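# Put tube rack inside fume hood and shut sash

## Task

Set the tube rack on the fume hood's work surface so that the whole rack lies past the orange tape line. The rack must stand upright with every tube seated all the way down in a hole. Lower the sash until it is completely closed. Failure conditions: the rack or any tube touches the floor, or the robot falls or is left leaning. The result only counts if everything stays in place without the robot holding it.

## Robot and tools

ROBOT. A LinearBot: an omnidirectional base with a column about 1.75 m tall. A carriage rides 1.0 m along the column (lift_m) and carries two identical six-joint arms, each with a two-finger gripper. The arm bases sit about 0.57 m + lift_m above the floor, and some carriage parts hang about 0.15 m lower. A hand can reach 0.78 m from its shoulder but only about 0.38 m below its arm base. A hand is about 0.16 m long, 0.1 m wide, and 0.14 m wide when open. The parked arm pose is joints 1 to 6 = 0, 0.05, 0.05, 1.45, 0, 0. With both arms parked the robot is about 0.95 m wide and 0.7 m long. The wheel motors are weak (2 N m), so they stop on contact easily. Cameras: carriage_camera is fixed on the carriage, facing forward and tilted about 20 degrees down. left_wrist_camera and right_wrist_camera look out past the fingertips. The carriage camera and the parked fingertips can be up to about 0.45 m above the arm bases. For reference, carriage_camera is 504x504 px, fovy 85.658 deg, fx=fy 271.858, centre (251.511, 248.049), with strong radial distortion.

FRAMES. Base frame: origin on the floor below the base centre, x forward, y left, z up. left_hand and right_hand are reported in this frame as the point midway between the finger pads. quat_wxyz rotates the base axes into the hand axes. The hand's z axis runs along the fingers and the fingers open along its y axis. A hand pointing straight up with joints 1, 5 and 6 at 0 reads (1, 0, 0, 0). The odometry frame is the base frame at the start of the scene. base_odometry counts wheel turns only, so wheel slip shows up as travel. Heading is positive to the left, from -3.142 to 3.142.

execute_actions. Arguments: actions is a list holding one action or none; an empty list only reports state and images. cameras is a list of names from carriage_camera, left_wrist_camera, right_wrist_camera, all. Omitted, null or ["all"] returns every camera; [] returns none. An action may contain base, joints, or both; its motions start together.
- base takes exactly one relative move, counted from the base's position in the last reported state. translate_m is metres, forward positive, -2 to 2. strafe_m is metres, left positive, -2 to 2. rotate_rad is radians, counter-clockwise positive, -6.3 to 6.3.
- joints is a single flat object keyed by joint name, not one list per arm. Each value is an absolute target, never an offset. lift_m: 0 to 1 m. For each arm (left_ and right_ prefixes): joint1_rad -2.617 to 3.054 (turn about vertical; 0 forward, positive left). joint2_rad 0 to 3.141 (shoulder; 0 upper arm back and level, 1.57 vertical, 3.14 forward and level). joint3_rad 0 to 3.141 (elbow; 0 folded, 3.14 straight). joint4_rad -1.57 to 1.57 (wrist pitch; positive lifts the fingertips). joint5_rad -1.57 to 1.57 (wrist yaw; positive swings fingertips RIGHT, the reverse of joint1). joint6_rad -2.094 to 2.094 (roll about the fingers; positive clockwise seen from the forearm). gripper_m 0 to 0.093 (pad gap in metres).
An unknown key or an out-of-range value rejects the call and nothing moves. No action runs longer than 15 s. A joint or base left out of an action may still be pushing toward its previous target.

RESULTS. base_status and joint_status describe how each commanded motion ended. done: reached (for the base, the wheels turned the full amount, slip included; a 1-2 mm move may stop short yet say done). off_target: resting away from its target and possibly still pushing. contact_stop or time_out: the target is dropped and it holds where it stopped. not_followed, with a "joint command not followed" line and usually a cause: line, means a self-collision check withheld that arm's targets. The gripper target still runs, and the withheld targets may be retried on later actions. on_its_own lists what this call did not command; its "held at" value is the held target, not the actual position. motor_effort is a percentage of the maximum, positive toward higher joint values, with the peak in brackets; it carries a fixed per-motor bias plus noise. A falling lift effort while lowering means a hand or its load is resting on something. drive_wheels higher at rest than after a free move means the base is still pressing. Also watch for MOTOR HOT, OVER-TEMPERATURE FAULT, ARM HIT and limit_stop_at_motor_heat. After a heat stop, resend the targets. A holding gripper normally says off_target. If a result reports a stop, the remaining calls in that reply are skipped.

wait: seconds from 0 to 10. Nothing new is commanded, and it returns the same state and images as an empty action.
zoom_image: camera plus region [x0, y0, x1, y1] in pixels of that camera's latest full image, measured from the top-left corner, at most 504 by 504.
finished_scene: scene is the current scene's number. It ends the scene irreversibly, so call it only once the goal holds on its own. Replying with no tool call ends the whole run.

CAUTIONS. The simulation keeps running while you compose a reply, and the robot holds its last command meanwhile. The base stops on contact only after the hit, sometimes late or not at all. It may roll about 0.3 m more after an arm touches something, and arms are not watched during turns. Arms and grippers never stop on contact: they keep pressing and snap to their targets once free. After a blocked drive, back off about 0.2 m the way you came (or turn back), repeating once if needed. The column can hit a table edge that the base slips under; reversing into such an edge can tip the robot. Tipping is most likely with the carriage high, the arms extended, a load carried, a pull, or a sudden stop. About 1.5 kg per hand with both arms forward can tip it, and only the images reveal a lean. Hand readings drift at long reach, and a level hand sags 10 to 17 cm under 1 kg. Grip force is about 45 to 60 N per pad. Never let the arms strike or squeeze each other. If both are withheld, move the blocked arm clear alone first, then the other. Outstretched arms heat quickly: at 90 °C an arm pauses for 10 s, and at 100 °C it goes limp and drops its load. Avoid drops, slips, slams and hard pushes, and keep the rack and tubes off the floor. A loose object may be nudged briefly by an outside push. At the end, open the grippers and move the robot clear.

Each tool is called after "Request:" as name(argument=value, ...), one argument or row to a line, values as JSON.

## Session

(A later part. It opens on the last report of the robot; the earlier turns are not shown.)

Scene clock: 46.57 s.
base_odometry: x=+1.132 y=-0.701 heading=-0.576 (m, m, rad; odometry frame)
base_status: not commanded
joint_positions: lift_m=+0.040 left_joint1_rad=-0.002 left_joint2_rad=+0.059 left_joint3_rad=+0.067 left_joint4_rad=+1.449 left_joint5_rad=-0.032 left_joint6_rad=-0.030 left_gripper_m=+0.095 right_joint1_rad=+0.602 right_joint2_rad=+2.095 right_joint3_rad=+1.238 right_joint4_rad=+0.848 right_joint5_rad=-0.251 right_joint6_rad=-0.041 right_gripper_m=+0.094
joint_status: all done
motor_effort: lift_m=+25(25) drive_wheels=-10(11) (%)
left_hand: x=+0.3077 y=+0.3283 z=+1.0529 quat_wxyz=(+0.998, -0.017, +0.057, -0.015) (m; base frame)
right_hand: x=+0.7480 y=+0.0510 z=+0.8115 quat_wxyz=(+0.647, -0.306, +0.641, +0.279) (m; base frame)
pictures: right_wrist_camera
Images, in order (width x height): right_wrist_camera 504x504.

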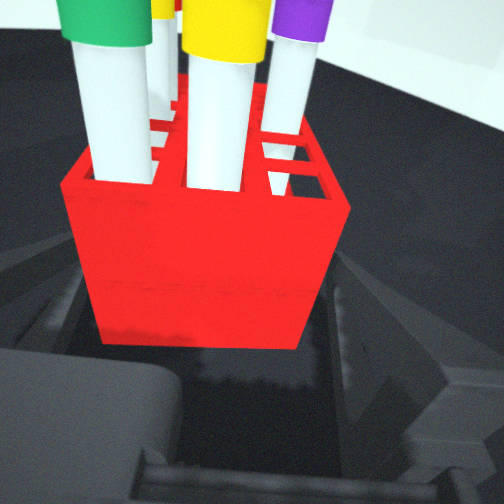

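Inside. Go a bit deeper, shifting left.

Request:
execute_actions(
  actions=[
    {"joints":{"right_joint1_rad":0.64,"right_joint5_rad":-0.23,"right_joint2_rad":2.2,"right_joint3_rad":1.41,"right_joint4_rad":0.79}},
  ],
  cameras=["right_wrist_camera"],
)

Request:
execute_actions(
  actions=[
    {"joints":{"right_gripper_m":0.05}},
  ],
  cameras=["right_wrist_camera","carriage_camera"],
)

Scene clock: 47.57 s.
base_odometry: x=+1.132 y=-0.701 heading=-0.576 (m, m, rad; odometry frame)
base_status: not commanded
joint_positions: lift_m=+0.040 left_joint1_rad=-0.002 left_joint2_rad=+0.059 left_joint3_rad=+0.067 left_joint4_rad=+1.449 left_joint5_rad=-0.032 left_joint6_rad=-0.030 left_gripper_m=+0.095 right_joint1_rad=+0.638 right_joint2_rad=+2.191 right_joint3_rad=+1.386 right_joint4_rad=+0.797 right_joint5_rad=-0.231 right_joint6_rad=-0.039 right_gripper_m=+0.094
joint_status: all done
motor_effort: lift_m=+25(25) drive_wheels=-10(10) (%)
left_hand: x=+0.3077 y=+0.3283 z=+1.0529 quat_wxyz=(+0.998, -0.017, +0.057, -0.015) (m; base frame)
right_hand: x=+0.7598 y=+0.0827 z=+0.8088 quat_wxyz=(+0.644, -0.311, +0.638, +0.285) (m; base frame)
pictures: right_wrist_camera
Images, in order (width x height): right_wrist_camera 504x504.

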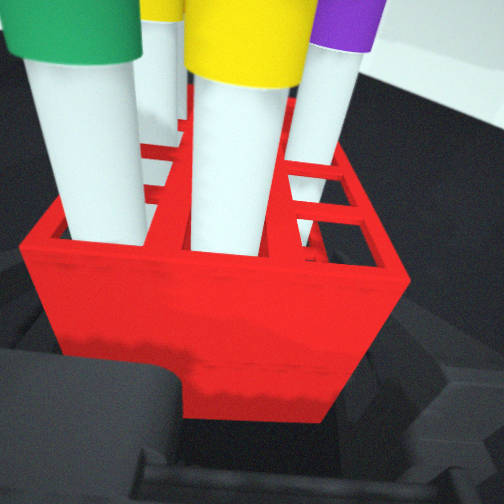

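Scene clock: 48.13 s.
base_odometry: x=+1.132 y=-0.701 heading=-0.576 (m, m, rad; odometry frame)
base_status: not commanded
joint_positions: lift_m=+0.040 left_joint1_rad=-0.002 left_joint2_rad=+0.059 left_joint3_rad=+0.067 left_joint4_rad=+1.449 left_joint5_rad=-0.032 left_joint6_rad=-0.030 left_gripper_m=+0.095 right_joint1_rad=+0.638 right_joint2_rad=+2.191 right_joint3_rad=+1.386 right_joint4_rad=+0.797 right_joint5_rad=-0.230 right_joint6_rad=-0.039 right_gripper_m=+0.082
joint_status: right_gripper_m off_target (ended at +0.082, target +0.050)
motor_effort: lift_m=+25(25) drive_wheels=-10(10) (%)
left_hand: x=+0.3077 y=+0.3283 z=+1.0529 quat_wxyz=(+0.998, -0.017, +0.057, -0.015) (m; base frame)
right_hand: x=+0.7599 y=+0.0826 z=+0.8087 quat_wxyz=(+0.644, -0.310, +0.639, +0.284) (m; base frame)
pictures: carriage_camera, right_wrist_camera
Images, in order (width x height): carriage_camera 504x504, right_wrist_camera 504x504.

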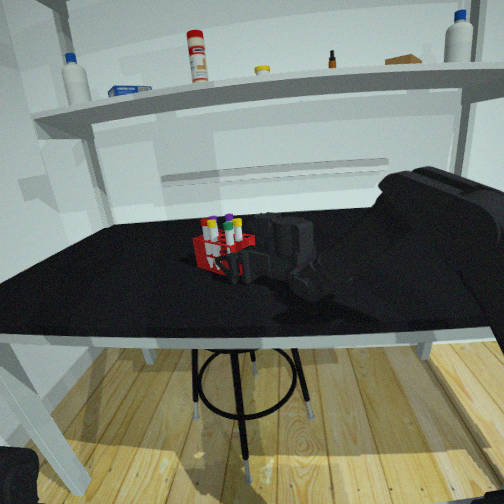

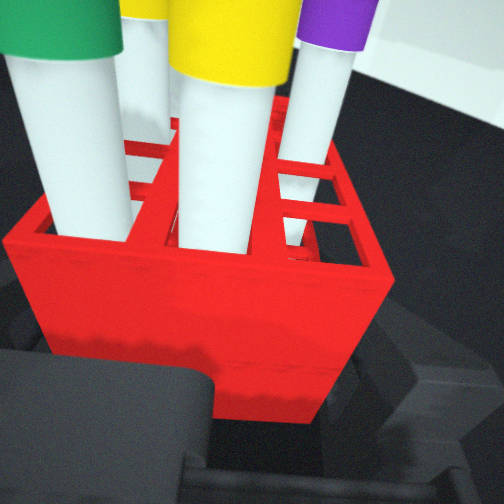

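Request:
execute_actions(
  actions=[
    {"joints":{"lift_m":0.12}},
  ],
  cameras=["right_wrist_camera","carriage_camera"],
)

Request:
execute_actions(
  actions=[
    {"base":{"translate_m":-0.6},"joints":{"lift_m":0.3,"right_joint1_rad":0.3,"right_joint5_rad":0.0}},
  ],
  cameras=["right_wrist_camera","carriage_camera"],
)

Request:
execute_actions(
  actions=[
    {"base":{"rotate_rad":-1.57},"joints":{"right_joint1_rad":0,"right_joint2_rad":2.0,"right_joint3_rad":1.11,"right_joint4_rad":0.91}},
  ],
  cameras=["right_wrist_camera","carriage_camera"],
)

Scene clock: 49.43 s.
base_odometry: x=+1.132 y=-0.701 heading=-0.576 (m, m, rad; odometry frame)
base_status: not commanded
joint_positions: lift_m=+0.120 left_joint1_rad=-0.002 left_joint2_rad=+0.059 left_joint3_rad=+0.067 left_joint4_rad=+1.449 left_joint5_rad=-0.032 left_joint6_rad=-0.030 left_gripper_m=+0.095 right_joint1_rad=+0.638 right_joint2_rad=+2.207 right_joint3_rad=+1.386 right_joint4_rad=+0.764 right_joint5_rad=-0.230 right_joint6_rad=-0.039 right_gripper_m=+0.082
joint_status: all done
motor_effort: lift_m=+32(39) drive_wheels=-9(10) (%)
left_hand: x=+0.3077 y=+0.3283 z=+1.1323 quat_wxyz=(+0.998, -0.017, +0.057, -0.015) (m; base frame)
right_hand: x=+0.7606 y=+0.0831 z=+0.8705 quat_wxyz=(+0.627, -0.314, +0.655, +0.281) (m; base frame)
pictures: carriage_camera, right_wrist_camera
Images, in order (width x height): carriage_camera 504x504, right_wrist_camera 504x504.

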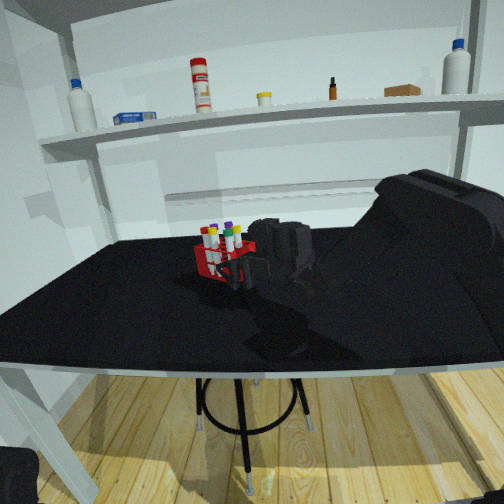

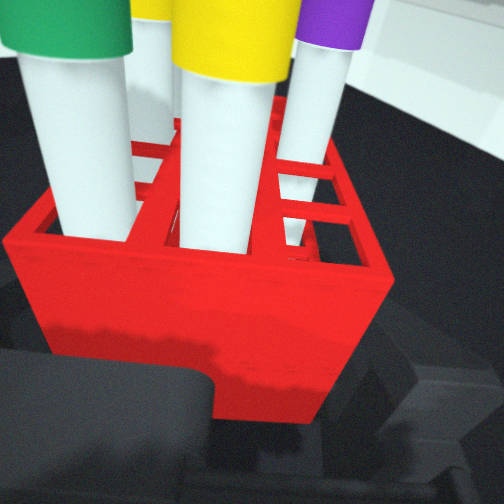

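Scene clock: 52.80 s.
base_odometry: x=+0.629 y=-0.374 heading=-0.576 (m, m, rad; odometry frame)
base_status: done
joint_positions: lift_m=+0.300 left_joint1_rad=-0.002 left_joint2_rad=+0.059 left_joint3_rad=+0.067 left_joint4_rad=+1.448 left_joint5_rad=-0.032 left_joint6_rad=-0.030 left_gripper_m=+0.095 right_joint1_rad=+0.298 right_joint2_rad=+2.210 right_joint3_rad=+1.386 right_joint4_rad=+0.761 right_joint5_rad=+0.004 right_joint6_rad=-0.039 right_gripper_m=+0.082
joint_status: all done
motor_effort: lift_m=+32(40) drive_wheels=-6(47) (%)
left_hand: x=+0.3079 y=+0.3283 z=+1.3123 quat_wxyz=(+0.998, -0.017, +0.057, -0.015) (m; base frame)
right_hand: x=+0.8845 y=-0.1376 z=+1.0481 quat_wxyz=(+0.679, -0.121, +0.719, +0.087) (m; base frame)
pictures: carriage_camera, right_wrist_camera
Images, in order (width x height): carriage_camera 504x504, right_wrist_camera 504x504.

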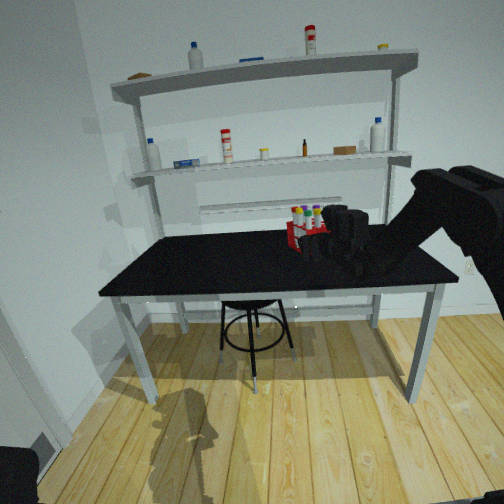

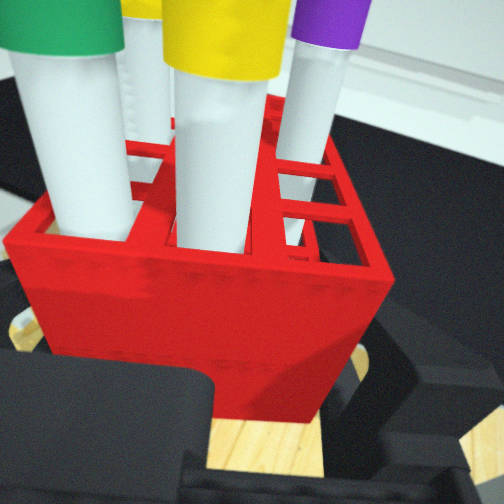

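Scene clock: 56.00 s.
base_odometry: x=+0.629 y=-0.374 heading=-2.144 (m, m, rad; odometry frame)
base_status: done
joint_positions: lift_m=+0.300 left_joint1_rad=-0.002 left_joint2_rad=+0.059 left_joint3_rad=+0.067 left_joint4_rad=+1.448 left_joint5_rad=-0.032 left_joint6_rad=-0.030 left_gripper_m=+0.095 right_joint1_rad=-0.007 right_joint2_rad=+2.008 right_joint3_rad=+1.119 right_joint4_rad=+0.875 right_joint5_rad=+0.004 right_joint6_rad=-0.039 right_gripper_m=+0.082
joint_status: all done
motor_effort: lift_m=+32(32) drive_wheels=+26(67) (%)
left_hand: x=+0.3079 y=+0.3283 z=+1.3123 quat_wxyz=(+0.998, -0.017, +0.057, -0.015) (m; base frame)
right_hand: x=+0.8574 y=-0.3275 z=+1.0739 quat_wxyz=(+0.702, -0.010, +0.712, -0.017) (m; base frame)
pictures: carriage_camera, right_wrist_camera
Images, in order (width x height): carriage_camera 504x504, right_wrist_camera 504x504.

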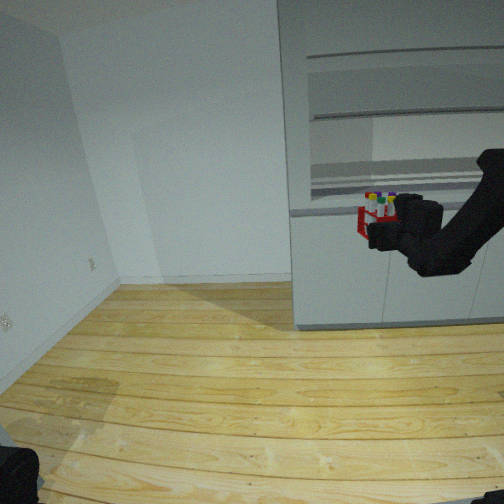

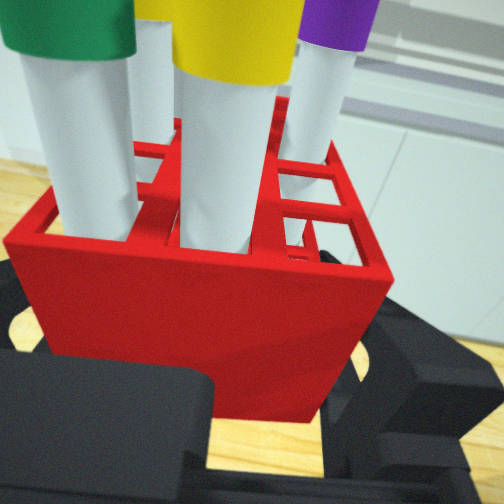

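Request:
execute_actions(
  actions=[
    {"base":{"strafe_m":-1.05},"joints":{"lift_m":0.36}},
  ],
  cameras=["carriage_camera"],
)

Request:
execute_actions(
  actions=[
    {"base":{"translate_m":0.7}},
  ],
  cameras=["right_wrist_camera","carriage_camera"],
)

Scene clock: 60.73 s.
base_odometry: x=-0.252 y=+0.198 heading=-2.146 (m, m, rad; odometry frame)
base_status: done
joint_positions: lift_m=+0.360 left_joint1_rad=-0.002 left_joint2_rad=+0.059 left_joint3_rad=+0.067 left_joint4_rad=+1.448 left_joint5_rad=-0.032 left_joint6_rad=-0.030 left_gripper_m=+0.095 right_joint1_rad=+0.000 right_joint2_rad=+2.008 right_joint3_rad=+1.119 right_joint4_rad=+0.883 right_joint5_rad=+0.001 right_joint6_rad=-0.039 right_gripper_m=+0.082
joint_status: all done
motor_effort: lift_m=+32(38) drive_wheels=-17(59) (%)
left_hand: x=+0.3078 y=+0.3283 z=+1.3723 quat_wxyz=(+0.998, -0.017, +0.057, -0.015) (m; base frame)
right_hand: x=+0.8574 y=-0.3232 z=+1.1362 quat_wxyz=(+0.705, -0.013, +0.709, -0.014) (m; base frame)
pictures: carriage_camera
Images, in order (width x height): carriage_camera 504x504.

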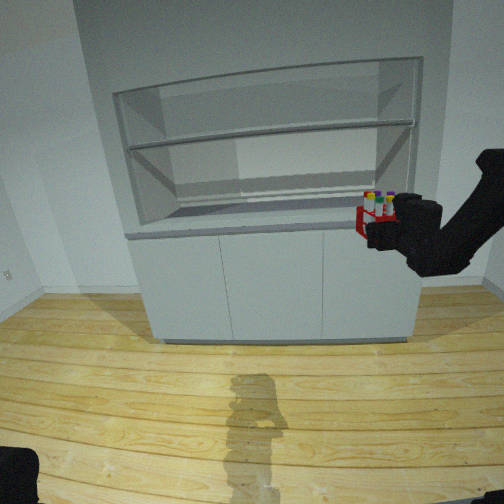

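Scene clock: 64.37 s.
base_odometry: x=-0.633 y=-0.389 heading=-2.147 (m, m, rad; odometry frame)
base_status: done
joint_positions: lift_m=+0.360 left_joint1_rad=-0.002 left_joint2_rad=+0.059 left_joint3_rad=+0.067 left_joint4_rad=+1.450 left_joint5_rad=-0.032 left_joint6_rad=-0.030 left_gripper_m=+0.095 right_joint1_rad=+0.000 right_joint2_rad=+2.008 right_joint3_rad=+1.119 right_joint4_rad=+0.878 right_joint5_rad=+0.001 right_joint6_rad=-0.039 right_gripper_m=+0.082
joint_status: not commanded
motor_effort: lift_m=+32(32) drive_wheels=-15(46) (%)
left_hand: x=+0.3075 y=+0.3283 z=+1.3724 quat_wxyz=(+0.998, -0.017, +0.056, -0.015) (m; base frame)
right_hand: x=+0.8574 y=-0.3230 z=+1.1350 quat_wxyz=(+0.703, -0.014, +0.711, -0.014) (m; base frame)
pictures: carriage_camera, right_wrist_camera
Images, in order (width x height): carriage_camera 504x504, right_wrist_camera 504x504.

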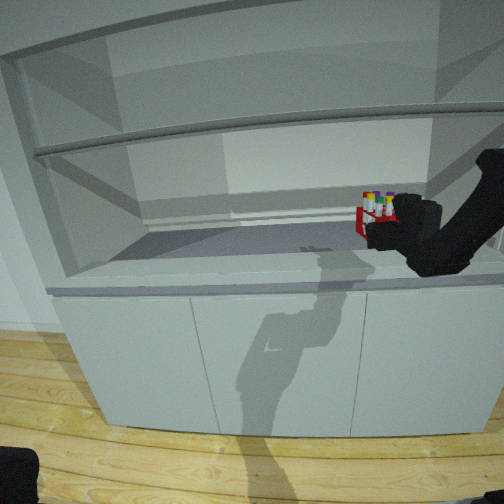

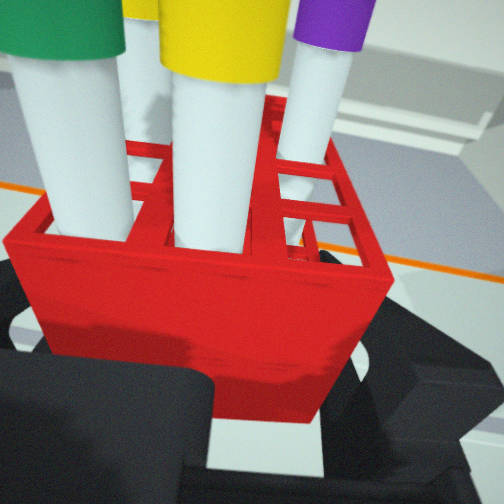

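Request:
execute_actions(
  actions=[
    {"base":{"translate_m":0.45}},
  ],
  cameras=["right_wrist_camera","carriage_camera"],
)

Scene clock: 67.70 s.
base_odometry: x=-0.879 y=-0.766 heading=-2.148 (m, m, rad; odometry frame)
base_status: done
joint_positions: lift_m=+0.360 left_joint1_rad=-0.002 left_joint2_rad=+0.059 left_joint3_rad=+0.067 left_joint4_rad=+1.450 left_joint5_rad=-0.032 left_joint6_rad=-0.030 left_gripper_m=+0.095 right_joint1_rad=+0.000 right_joint2_rad=+2.008 right_joint3_rad=+1.119 right_joint4_rad=+0.877 right_joint5_rad=+0.000 right_joint6_rad=-0.039 right_gripper_m=+0.082
joint_status: not commanded
motor_effort: lift_m=+32(32) drive_wheels=-15(46) (%)
left_hand: x=+0.3074 y=+0.3283 z=+1.3724 quat_wxyz=(+0.998, -0.017, +0.056, -0.015) (m; base frame)
right_hand: x=+0.8574 y=-0.3226 z=+1.1348 quat_wxyz=(+0.703, -0.014, +0.711, -0.014) (m; base frame)
pictures: carriage_camera, right_wrist_camera
Images, in order (width x height): carriage_camera 504x504, right_wrist_camera 504x504.

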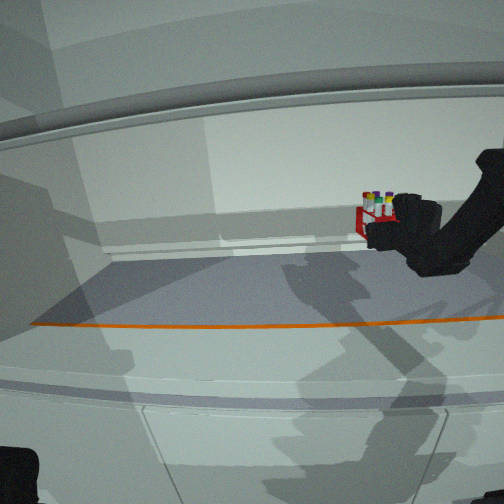

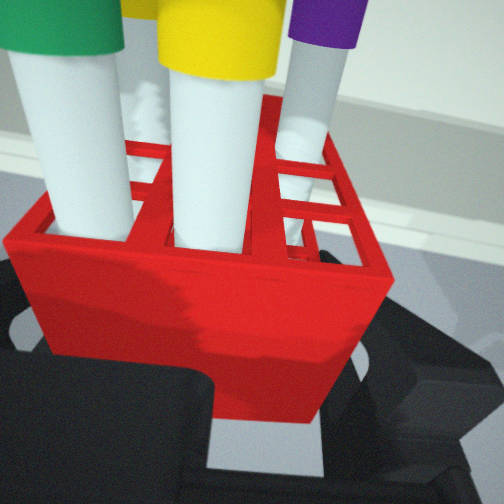

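Request:
execute_actions(
  actions=[
    {"base":{"translate_m":0.12},"joints":{"right_joint2_rad":2.39,"right_joint3_rad":1.4,"right_joint4_rad":1.04}},
  ],
  cameras=["right_wrist_camera","carriage_camera"],
)

Request:
execute_actions(
  actions=[
    {"joints":{"lift_m":0.28}},
  ],
  cameras=["right_wrist_camera","carriage_camera"],
)

Scene clock: 70.20 s.
base_odometry: x=-0.945 y=-0.866 heading=-2.149 (m, m, rad; odometry frame)
base_status: done
joint_positions: lift_m=+0.360 left_joint1_rad=-0.002 left_joint2_rad=+0.059 left_joint3_rad=+0.067 left_joint4_rad=+1.450 left_joint5_rad=-0.032 left_joint6_rad=-0.030 left_gripper_m=+0.095 right_joint1_rad=+0.001 right_joint2_rad=+2.413 right_joint3_rad=+1.369 right_joint4_rad=+1.003 right_joint5_rad=+0.000 right_joint6_rad=-0.039 right_gripper_m=+0.082
joint_status: all done
motor_effort: lift_m=+32(32) drive_wheels=-12(48) (%)
left_hand: x=+0.3073 y=+0.3283 z=+1.3724 quat_wxyz=(+0.998, -0.017, +0.056, -0.015) (m; base frame)
right_hand: x=+0.9165 y=-0.3223 z=+1.0346 quat_wxyz=(+0.692, -0.014, +0.721, -0.013) (m; base frame)
pictures: carriage_camera, right_wrist_camera
Images, in order (width x height): carriage_camera 504x504, right_wrist_camera 504x504.

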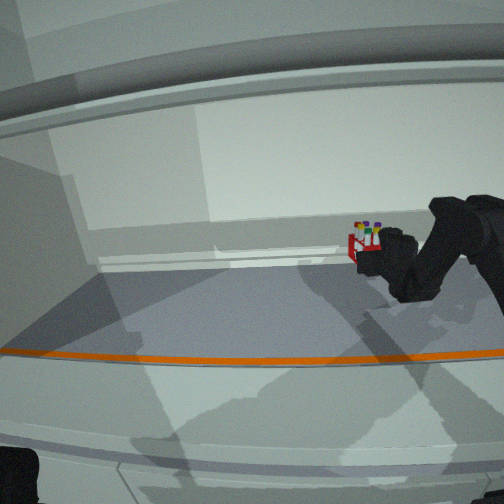

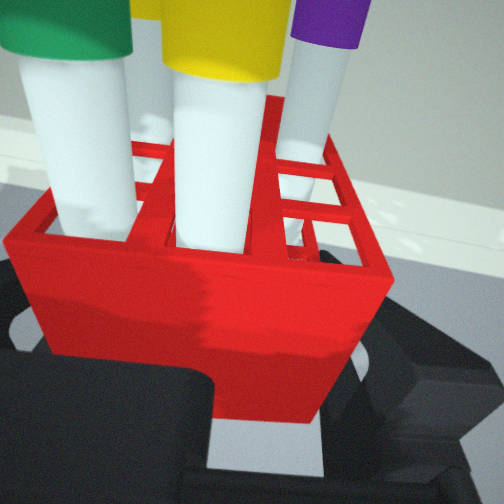

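Scene clock: 71.07 s.
base_odometry: x=-0.945 y=-0.866 heading=-2.149 (m, m, rad; odometry frame)
base_status: not commanded
joint_positions: lift_m=+0.280 left_joint1_rad=-0.002 left_joint2_rad=+0.059 left_joint3_rad=+0.067 left_joint4_rad=+1.450 left_joint5_rad=-0.032 left_joint6_rad=-0.030 left_gripper_m=+0.095 right_joint1_rad=+0.001 right_joint2_rad=+2.402 right_joint3_rad=+1.376 right_joint4_rad=+1.030 right_joint5_rad=+0.000 right_joint6_rad=-0.037 right_gripper_m=+0.082
joint_status: all done
motor_effort: lift_m=+24(23) drive_wheels=-12(12) (%)
left_hand: x=+0.3073 y=+0.3283 z=+1.2930 quat_wxyz=(+0.998, -0.017, +0.056, -0.015) (m; base frame)
right_hand: x=+0.9180 y=-0.3223 z=+0.9716 quat_wxyz=(+0.708, -0.013, +0.706, -0.013) (m; base frame)
pictures: carriage_camera, right_wrist_camera
Images, in order (width x height): carriage_camera 504x504, right_wrist_camera 504x504.

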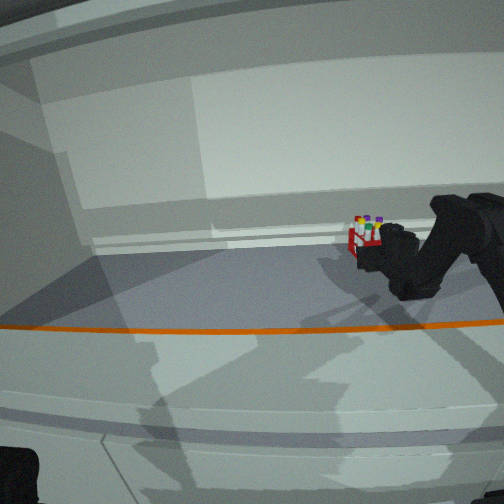

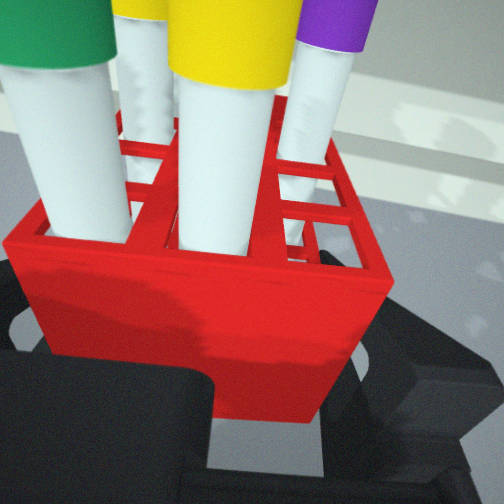

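Request:
execute_actions(
  actions=[
    {"joints":{"right_gripper_m":0.093}},
  ],
  cameras=[],
)

Request:
execute_actions(
  actions=[
    {"base":{"translate_m":-0.09}},
  ],
  cameras=["right_wrist_camera","carriage_camera"],
)

Request:
execute_actions(
  actions=[
    {"joints":{"lift_m":0.4}},
  ],
  cameras=[],
)

Request:
execute_actions(
  actions=[
    {"base":{"translate_m":-0.45}},
  ],
  cameras=[],
)

Request:
execute_actions(
  actions=[
    {"joints":{"lift_m":0.6,"right_joint1_rad":0,"right_joint2_rad":1.2,"right_joint3_rad":0.9,"right_joint4_rad":0.3,"right_joint6_rad":1.57}},
  ],
  cameras=["right_wrist_camera","carriage_camera"],
)

Scene clock: 72.07 s.
base_odometry: x=-0.945 y=-0.866 heading=-2.149 (m, m, rad; odometry frame)
base_status: not commanded
joint_positions: lift_m=+0.280 left_joint1_rad=-0.002 left_joint2_rad=+0.059 left_joint3_rad=+0.067 left_joint4_rad=+1.450 left_joint5_rad=-0.032 left_joint6_rad=-0.030 left_gripper_m=+0.095 right_joint1_rad=+0.001 right_joint2_rad=+2.402 right_joint3_rad=+1.376 right_joint4_rad=+1.030 right_joint5_rad=+0.000 right_joint6_rad=-0.037 right_gripper_m=+0.093
joint_status: all done
motor_effort: lift_m=+24(24) drive_wheels=-12(12) (%)
left_hand: x=+0.3073 y=+0.3283 z=+1.2930 quat_wxyz=(+0.998, -0.017, +0.056, -0.015) (m; base frame)
right_hand: x=+0.9180 y=-0.3223 z=+0.9717 quat_wxyz=(+0.709, -0.013, +0.705, -0.013) (m; base frame)
pictures: none
No camera images: the call's "cameras" was empty. Leave "cameras" out to get every camera's image.

Scene clock: 73.53 s.
base_odometry: x=-0.896 y=-0.791 heading=-2.149 (m, m, rad; odometry frame)
base_status: done
joint_positions: lift_m=+0.280 left_joint1_rad=-0.002 left_joint2_rad=+0.059 left_joint3_rad=+0.067 left_joint4_rad=+1.449 left_joint5_rad=-0.032 left_joint6_rad=-0.030 left_gripper_m=+0.095 right_joint1_rad=+0.001 right_joint2_rad=+2.402 right_joint3_rad=+1.376 right_joint4_rad=+1.034 right_joint5_rad=+0.000 right_joint6_rad=-0.037 right_gripper_m=+0.093
joint_status: not commanded
motor_effort: lift_m=+24(24) drive_wheels=+11(47) (%)
left_hand: x=+0.3077 y=+0.3283 z=+1.2930 quat_wxyz=(+0.998, -0.017, +0.057, -0.015) (m; base frame)
right_hand: x=+0.9180 y=-0.3223 z=+0.9727 quat_wxyz=(+0.710, -0.013, +0.704, -0.013) (m; base frame)
pictures: carriage_camera, right_wrist_camera
Images, in order (width x height): carriage_camera 504x504, right_wrist_camera 504x504.

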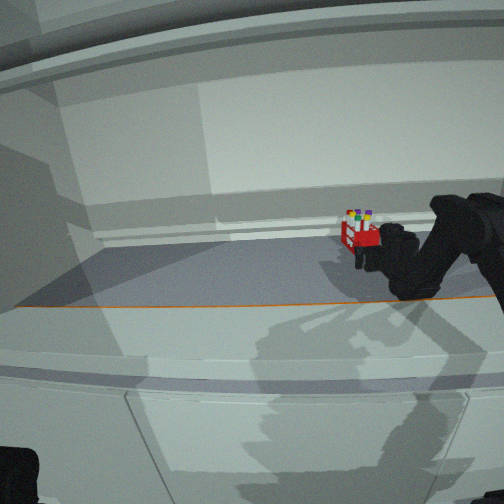

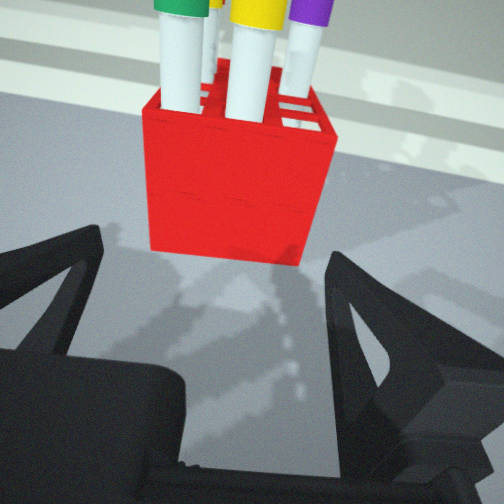

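Scene clock: 74.57 s.
base_odometry: x=-0.896 y=-0.791 heading=-2.149 (m, m, rad; odometry frame)
base_status: not commanded
joint_positions: lift_m=+0.400 left_joint1_rad=-0.002 left_joint2_rad=+0.059 left_joint3_rad=+0.067 left_joint4_rad=+1.449 left_joint5_rad=-0.032 left_joint6_rad=-0.030 left_gripper_m=+0.095 right_joint1_rad=+0.001 right_joint2_rad=+2.391 right_joint3_rad=+1.381 right_joint4_rad=+1.041 right_joint5_rad=+0.000 right_joint6_rad=-0.037 right_gripper_m=+0.093
joint_status: all done
motor_effort: lift_m=+31(36) drive_wheels=-13(13) (%)
left_hand: x=+0.3077 y=+0.3283 z=+1.4124 quat_wxyz=(+0.998, -0.017, +0.057, -0.015) (m; base frame)
right_hand: x=+0.9188 y=-0.3223 z=+1.1031 quat_wxyz=(+0.718, -0.013, +0.696, -0.013) (m; base frame)
pictures: none
No camera images: the call's "cameras" was empty. Leave "cameras" out to get every camera's image.

Scene clock: 77.53 s.
base_odometry: x=-0.650 y=-0.414 heading=-2.149 (m, m, rad; odometry frame)
base_status: done
joint_positions: lift_m=+0.400 left_joint1_rad=-0.002 left_joint2_rad=+0.059 left_joint3_rad=+0.067 left_joint4_rad=+1.447 left_joint5_rad=-0.032 left_joint6_rad=-0.030 left_gripper_m=+0.095 right_joint1_rad=+0.001 right_joint2_rad=+2.391 right_joint3_rad=+1.381 right_joint4_rad=+1.038 right_joint5_rad=+0.000 right_joint6_rad=-0.037 right_gripper_m=+0.093
joint_status: not commanded
motor_effort: lift_m=+31(31) drive_wheels=-6(39) (%)
left_hand: x=+0.3081 y=+0.3283 z=+1.4123 quat_wxyz=(+0.998, -0.017, +0.058, -0.015) (m; base frame)
right_hand: x=+0.9188 y=-0.3223 z=+1.1024 quat_wxyz=(+0.717, -0.013, +0.697, -0.013) (m; base frame)
pictures: none
No camera images: the call's "cameras" was empty. Leave "cameras" out to get every camera's image.

Scene clock: 79.27 s.
base_odometry: x=-0.650 y=-0.414 heading=-2.149 (m, m, rad; odometry frame)
base_status: not commanded
joint_positions: lift_m=+0.600 left_joint1_rad=-0.002 left_joint2_rad=+0.059 left_joint3_rad=+0.067 left_joint4_rad=+1.447 left_joint5_rad=-0.032 left_joint6_rad=-0.030 left_gripper_m=+0.095 right_joint1_rad=+0.001 right_joint2_rad=+1.205 right_joint3_rad=+0.918 right_joint4_rad=+0.305 right_joint5_rad=+0.000 right_joint6_rad=+1.561 right_gripper_m=+0.093
joint_status: all done
motor_effort: lift_m=+32(44) drive_wheels=-4(6) (%)
left_hand: x=+0.3081 y=+0.3283 z=+1.6123 quat_wxyz=(+0.998, -0.017, +0.058, -0.015) (m; base frame)
right_hand: x=+0.7022 y=-0.3225 z=+1.5299 quat_wxyz=(+0.507, +0.493, +0.498, +0.502) (m; base frame)
pictures: carriage_camera, right_wrist_camera
Images, in order (width x height): carriage_camera 504x504, right_wrist_camera 504x504.

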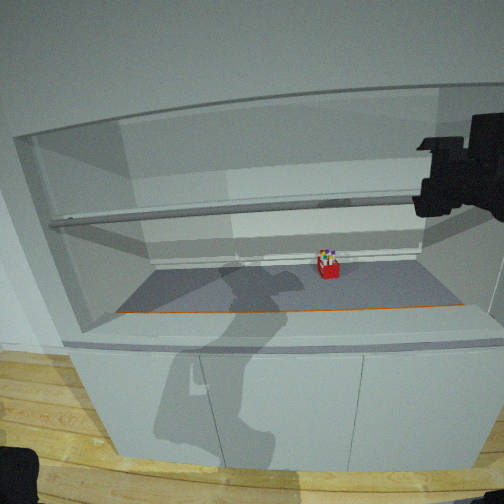

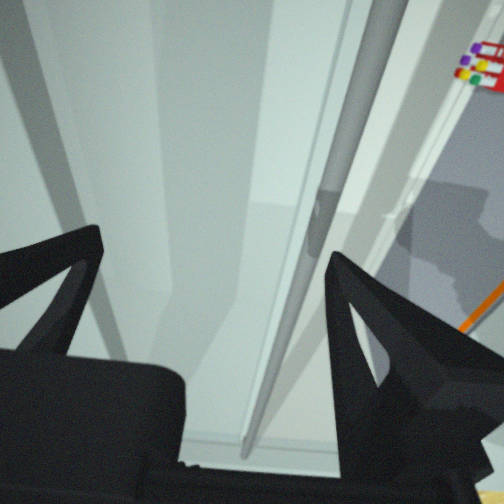

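Request:
execute_actions(
  actions=[
    {"base":{"translate_m":0.25},"joints":{"lift_m":0.47}},
  ],
  cameras=["right_wrist_camera","carriage_camera"],
)

Scene clock: 81.77 s.
base_odometry: x=-0.787 y=-0.623 heading=-2.150 (m, m, rad; odometry frame)
base_status: done
joint_positions: lift_m=+0.470 left_joint1_rad=-0.002 left_joint2_rad=+0.059 left_joint3_rad=+0.067 left_joint4_rad=+1.448 left_joint5_rad=-0.033 left_joint6_rad=-0.030 left_gripper_m=+0.095 right_joint1_rad=+0.001 right_joint2_rad=+1.197 right_joint3_rad=+0.913 right_joint4_rad=+0.293 right_joint5_rad=+0.000 right_joint6_rad=+1.563 right_gripper_m=+0.093
joint_status: all done
motor_effort: lift_m=+25(24) drive_wheels=+15(46) (%)
left_hand: x=+0.3078 y=+0.3284 z=+1.4829 quat_wxyz=(+0.998, -0.017, +0.057, -0.015) (m; base frame)
right_hand: x=+0.7003 y=-0.3225 z=+1.3981 quat_wxyz=(+0.504, +0.496, +0.500, +0.501) (m; base frame)
pictures: carriage_camera, right_wrist_camera
Images, in order (width x height): carriage_camera 504x504, right_wrist_camera 504x504.

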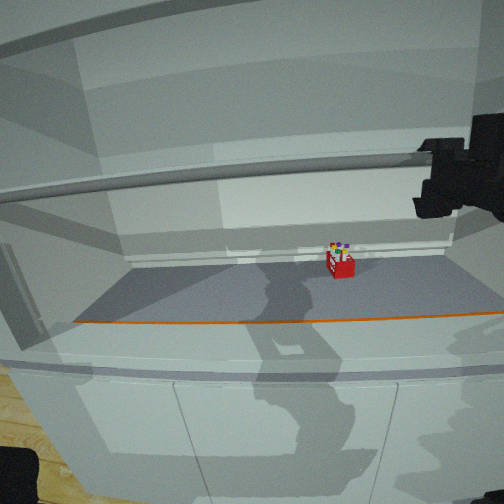

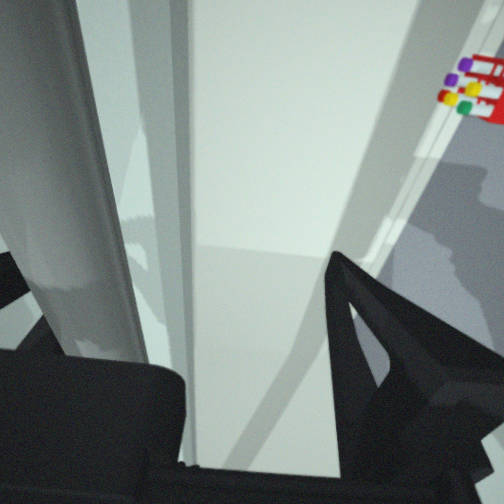

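Request:
execute_actions(
  actions=[
    {"joints":{"lift_m":0.3}},
  ],
  cameras=["right_wrist_camera","carriage_camera"],
)

Scene clock: 83.27 s.
base_odometry: x=-0.787 y=-0.623 heading=-2.150 (m, m, rad; odometry frame)
base_status: not commanded
joint_positions: lift_m=+0.300 left_joint1_rad=-0.002 left_joint2_rad=+0.059 left_joint3_rad=+0.067 left_joint4_rad=+1.448 left_joint5_rad=-0.033 left_joint6_rad=-0.030 left_gripper_m=+0.095 right_joint1_rad=+0.001 right_joint2_rad=+1.211 right_joint3_rad=+0.897 right_joint4_rad=+0.299 right_joint5_rad=-0.004 right_joint6_rad=+1.563 right_gripper_m=+0.093
joint_status: all done
motor_effort: lift_m=+26(25) drive_wheels=+7(15) (%)
left_hand: x=+0.3078 y=+0.3284 z=+1.3128 quat_wxyz=(+0.998, -0.017, +0.057, -0.015) (m; base frame)
right_hand: x=+0.7032 y=-0.3219 z=+1.2159 quat_wxyz=(+0.497, +0.501, +0.507, +0.496) (m; base frame)
pictures: carriage_camera, right_wrist_camera
Images, in order (width x height): carriage_camera 504x504, right_wrist_camera 504x504.

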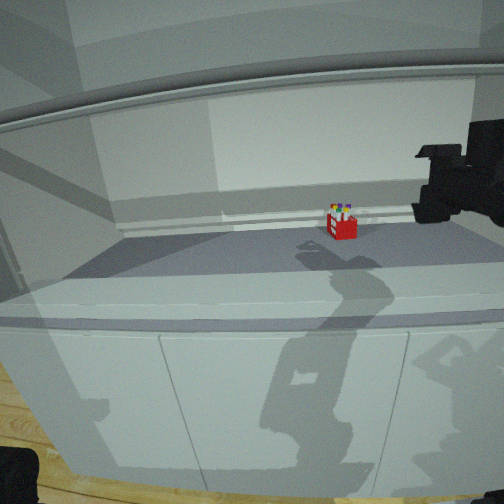

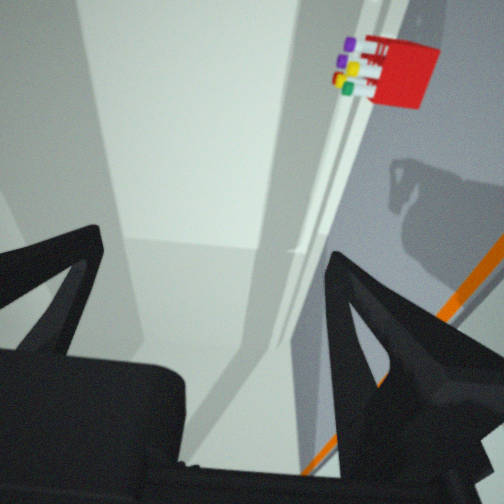

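Request:
execute_actions(
  actions=[
    {"base":{"translate_m":-0.12},"joints":{"lift_m":0.4}},
  ],
  cameras=[],
)

Request:
execute_actions(
  actions=[
    {"joints":{"lift_m":0.54}},
  ],
  cameras=["right_wrist_camera","carriage_camera"],
)

Scene clock: 85.20 s.
base_odometry: x=-0.722 y=-0.523 heading=-2.149 (m, m, rad; odometry frame)
base_status: done
joint_positions: lift_m=+0.400 left_joint1_rad=-0.002 left_joint2_rad=+0.059 left_joint3_rad=+0.065 left_joint4_rad=+1.448 left_joint5_rad=-0.033 left_joint6_rad=-0.030 left_gripper_m=+0.095 right_joint1_rad=+0.001 right_joint2_rad=+1.210 right_joint3_rad=+0.897 right_joint4_rad=+0.300 right_joint5_rad=-0.003 right_joint6_rad=+1.563 right_gripper_m=+0.093
joint_status: all done
motor_effort: lift_m=+32(37) drive_wheels=-10(47) (%)
left_hand: x=+0.3085 y=+0.3284 z=+1.4118 quat_wxyz=(+0.998, -0.017, +0.058, -0.015) (m; base frame)
right_hand: x=+0.7030 y=-0.3220 z=+1.3159 quat_wxyz=(+0.498, +0.501, +0.506, +0.496) (m; base frame)
pictures: none
No camera images: the call's "cameras" was empty. Leave "cameras" out to get every camera's image.

Scene clock: 86.30 s.
base_odometry: x=-0.722 y=-0.523 heading=-2.149 (m, m, rad; odometry frame)
base_status: not commanded
joint_positions: lift_m=+0.540 left_joint1_rad=-0.002 left_joint2_rad=+0.059 left_joint3_rad=+0.065 left_joint4_rad=+1.448 left_joint5_rad=-0.033 left_joint6_rad=-0.030 left_gripper_m=+0.095 right_joint1_rad=+0.001 right_joint2_rad=+1.210 right_joint3_rad=+0.897 right_joint4_rad=+0.302 right_joint5_rad=-0.003 right_joint6_rad=+1.563 right_gripper_m=+0.093
joint_status: all done
motor_effort: lift_m=+32(43) drive_wheels=-11(11) (%)
left_hand: x=+0.3085 y=+0.3284 z=+1.5518 quat_wxyz=(+0.998, -0.017, +0.058, -0.015) (m; base frame)
right_hand: x=+0.7030 y=-0.3220 z=+1.4565 quat_wxyz=(+0.498, +0.500, +0.505, +0.496) (m; base frame)
pictures: carriage_camera, right_wrist_camera
Images, in order (width x height): carriage_camera 504x504, right_wrist_camera 504x504.

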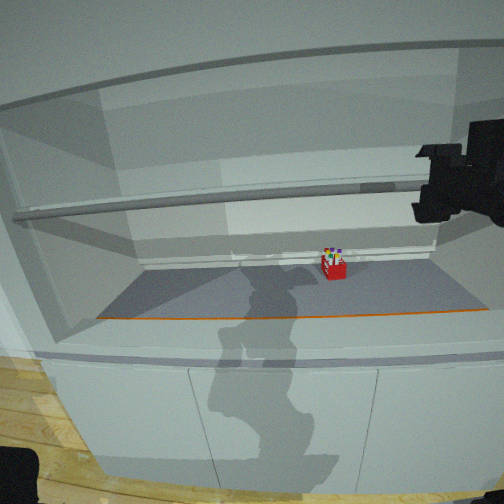

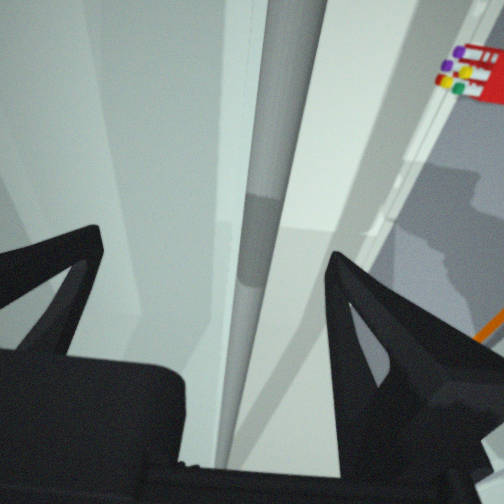

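Request:
execute_actions(
  actions=[
    {"base":{"translate_m":0.12},"joints":{"lift_m":0.525}},
  ],
  cameras=["right_wrist_camera","carriage_camera"],
)

Scene clock: 90.20 s.
base_odometry: x=-0.788 y=-0.623 heading=-2.150 (m, m, rad; odometry frame)
base_status: done
joint_positions: lift_m=+0.525 left_joint1_rad=-0.002 left_joint2_rad=+0.059 left_joint3_rad=+0.065 left_joint4_rad=+1.449 left_joint5_rad=-0.033 left_joint6_rad=-0.030 left_gripper_m=+0.095 right_joint1_rad=+0.001 right_joint2_rad=+1.205 right_joint3_rad=+0.897 right_joint4_rad=+0.296 right_joint5_rad=-0.003 right_joint6_rad=+1.563 right_gripper_m=+0.093
joint_status: all done
motor_effort: lift_m=+25(27) drive_wheels=-13(41) (%)
left_hand: x=+0.3081 y=+0.3284 z=+1.5374 quat_wxyz=(+0.998, -0.017, +0.057, -0.015) (m; base frame)
right_hand: x=+0.7020 y=-0.3220 z=+1.4423 quat_wxyz=(+0.498, +0.500, +0.506, +0.496) (m; base frame)
pictures: carriage_camera, right_wrist_camera
Images, in order (width x height): carriage_camera 504x504, right_wrist_camera 504x504.

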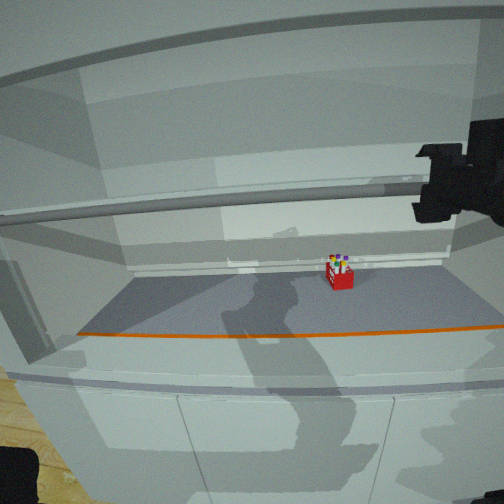

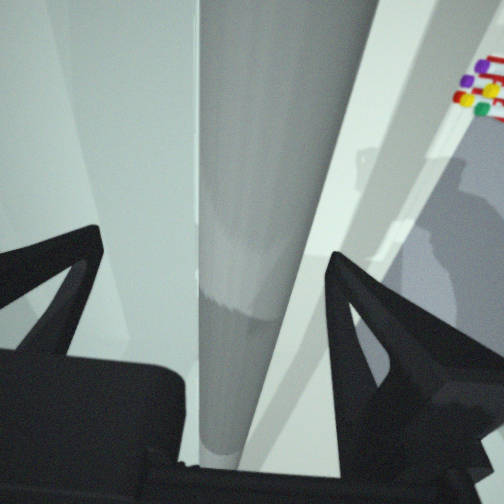

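Request:
execute_actions(
  actions=[
    {"joints":{"right_gripper_m":0.015,"lift_m":0.515}},
  ],
  cameras=["right_wrist_camera"],
)

Request:
execute_actions(
  actions=[
    {"joints":{"lift_m":0.2}},
  ],
  cameras=["right_wrist_camera","carriage_camera"],
)

Scene clock: 91.13 s.
base_odometry: x=-0.788 y=-0.623 heading=-2.150 (m, m, rad; odometry frame)
base_status: not commanded
joint_positions: lift_m=+0.515 left_joint1_rad=-0.002 left_joint2_rad=+0.059 left_joint3_rad=+0.065 left_joint4_rad=+1.449 left_joint5_rad=-0.033 left_joint6_rad=-0.030 left_gripper_m=+0.095 right_joint1_rad=+0.001 right_joint2_rad=+1.206 right_joint3_rad=+0.897 right_joint4_rad=+0.298 right_joint5_rad=-0.001 right_joint6_rad=+1.564 right_gripper_m=+0.035
joint_status: right_gripper_m off_target (ended at +0.035, target +0.015); the others done
motor_effort: lift_m=+26(24) drive_wheels=-11(12) (%)
left_hand: x=+0.3081 y=+0.3284 z=+1.5273 quat_wxyz=(+0.998, -0.017, +0.057, -0.015) (m; base frame)
right_hand: x=+0.7021 y=-0.3222 z=+1.4327 quat_wxyz=(+0.498, +0.500, +0.505, +0.496) (m; base frame)
pictures: right_wrist_camera
Images, in order (width x height): right_wrist_camera 504x504.

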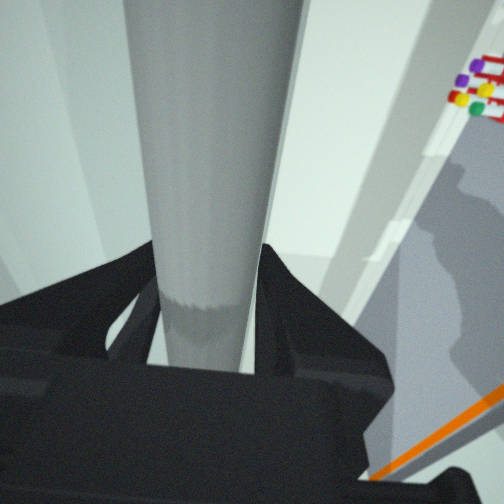

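Scene clock: 92.93 s.
base_odometry: x=-0.788 y=-0.623 heading=-2.150 (m, m, rad; odometry frame)
base_status: not commanded
joint_positions: lift_m=+0.200 left_joint1_rad=-0.002 left_joint2_rad=+0.058 left_joint3_rad=+0.065 left_joint4_rad=+1.452 left_joint5_rad=-0.033 left_joint6_rad=-0.030 left_gripper_m=+0.095 right_joint1_rad=+0.001 right_joint2_rad=+1.214 right_joint3_rad=+0.901 right_joint4_rad=+0.294 right_joint5_rad=-0.004 right_joint6_rad=+1.561 right_gripper_m=+0.015
joint_status: all done
on_its_own: right_gripper_m moved -0.020 to your old target +0.015
motor_effort: lift_m=+25(22) drive_wheels=+9(43) (%)
left_hand: x=+0.3072 y=+0.3284 z=+1.2125 quat_wxyz=(+0.998, -0.017, +0.056, -0.015) (m; base frame)
right_hand: x=+0.7039 y=-0.3218 z=+1.1154 quat_wxyz=(+0.496, +0.501, +0.508, +0.494) (m; base frame)
pictures: carriage_camera, right_wrist_camera
Images, in order (width x height): carriage_camera 504x504, right_wrist_camera 504x504.

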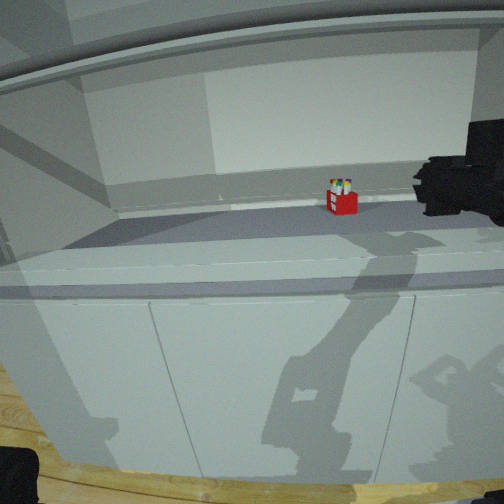

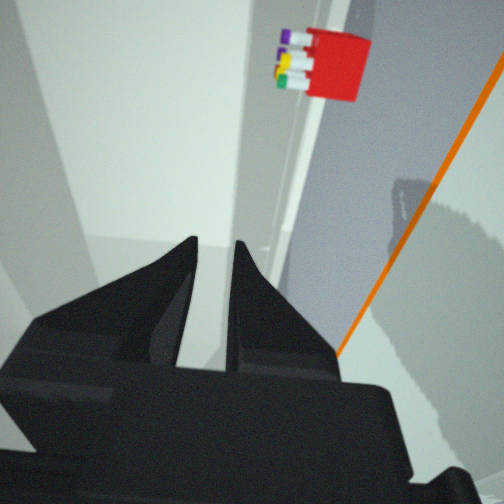

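Request:
execute_actions(
  actions=[
    {"base":{"translate_m":-0.12}},
  ],
  cameras=[],
)

Request:
execute_actions(
  actions=[
    {"joints":{"lift_m":0.52,"right_gripper_m":0.093,"right_joint2_rad":1.2,"right_joint3_rad":1.2,"right_joint4_rad":-0.4,"left_joint2_rad":1.2,"left_joint3_rad":1.2,"left_joint4_rad":-0.4,"left_joint6_rad":-1.57,"left_joint5_rad":0}},
  ],
)

Scene clock: 95.17 s.
base_odometry: x=-0.723 y=-0.523 heading=-2.150 (m, m, rad; odometry frame)
base_status: done
joint_positions: lift_m=+0.200 left_joint1_rad=-0.002 left_joint2_rad=+0.058 left_joint3_rad=+0.065 left_joint4_rad=+1.450 left_joint5_rad=-0.033 left_joint6_rad=-0.030 left_gripper_m=+0.095 right_joint1_rad=+0.001 right_joint2_rad=+1.211 right_joint3_rad=+0.901 right_joint4_rad=+0.295 right_joint5_rad=-0.003 right_joint6_rad=+1.561 right_gripper_m=+0.015
joint_status: not commanded
motor_effort: lift_m=+25(25) drive_wheels=-13(45) (%)
left_hand: x=+0.3076 y=+0.3284 z=+1.2125 quat_wxyz=(+0.998, -0.017, +0.056, -0.015) (m; base frame)
right_hand: x=+0.7034 y=-0.3220 z=+1.1167 quat_wxyz=(+0.498, +0.500, +0.507, +0.495) (m; base frame)
pictures: none
No camera images: the call's "cameras" was empty. Leave "cameras" out to get every camera's image.

Scene clock: 97.03 s.
base_odometry: x=-0.723 y=-0.523 heading=-2.151 (m, m, rad; odometry frame)
base_status: not commanded
joint_positions: lift_m=+0.520 left_joint1_rad=-0.002 left_joint2_rad=+1.197 left_joint3_rad=+1.191 left_joint4_rad=-0.375 left_joint5_rad=-0.006 left_joint6_rad=-1.562 left_gripper_m=+0.095 right_joint1_rad=+0.001 right_joint2_rad=+1.202 right_joint3_rad=+1.188 right_joint4_rad=-0.397 right_joint5_rad=-0.003 right_joint6_rad=+1.562 right_gripper_m=+0.093
joint_status: all done
motor_effort: lift_m=+31(38) drive_wheels=-13(13) (%)
left_hand: x=+0.6759 y=+0.3231 z=+1.4234 quat_wxyz=(+0.399, -0.584, +0.588, -0.393) (m; base frame)
right_hand: x=+0.6749 y=-0.3220 z=+1.4154 quat_wxyz=(+0.388, +0.588, +0.595, +0.387) (m; base frame)
pictures: carriage_camera, left_wrist_camera, right_wrist_camera
Images, in order (width x height): carriage_camera 504x504, left_wrist_camera 504x504, right_wrist_camera 504x504.

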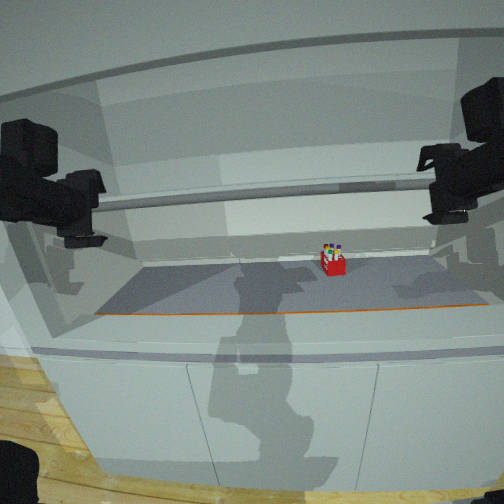

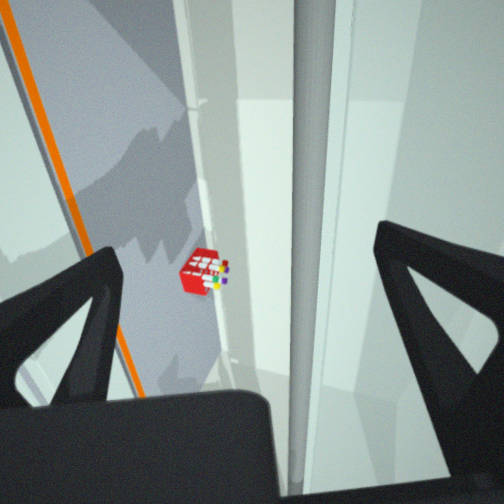

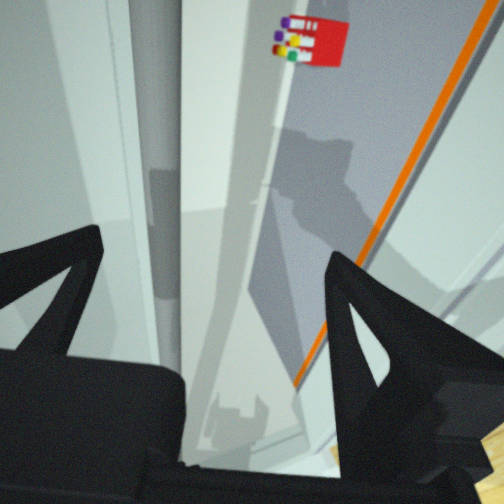

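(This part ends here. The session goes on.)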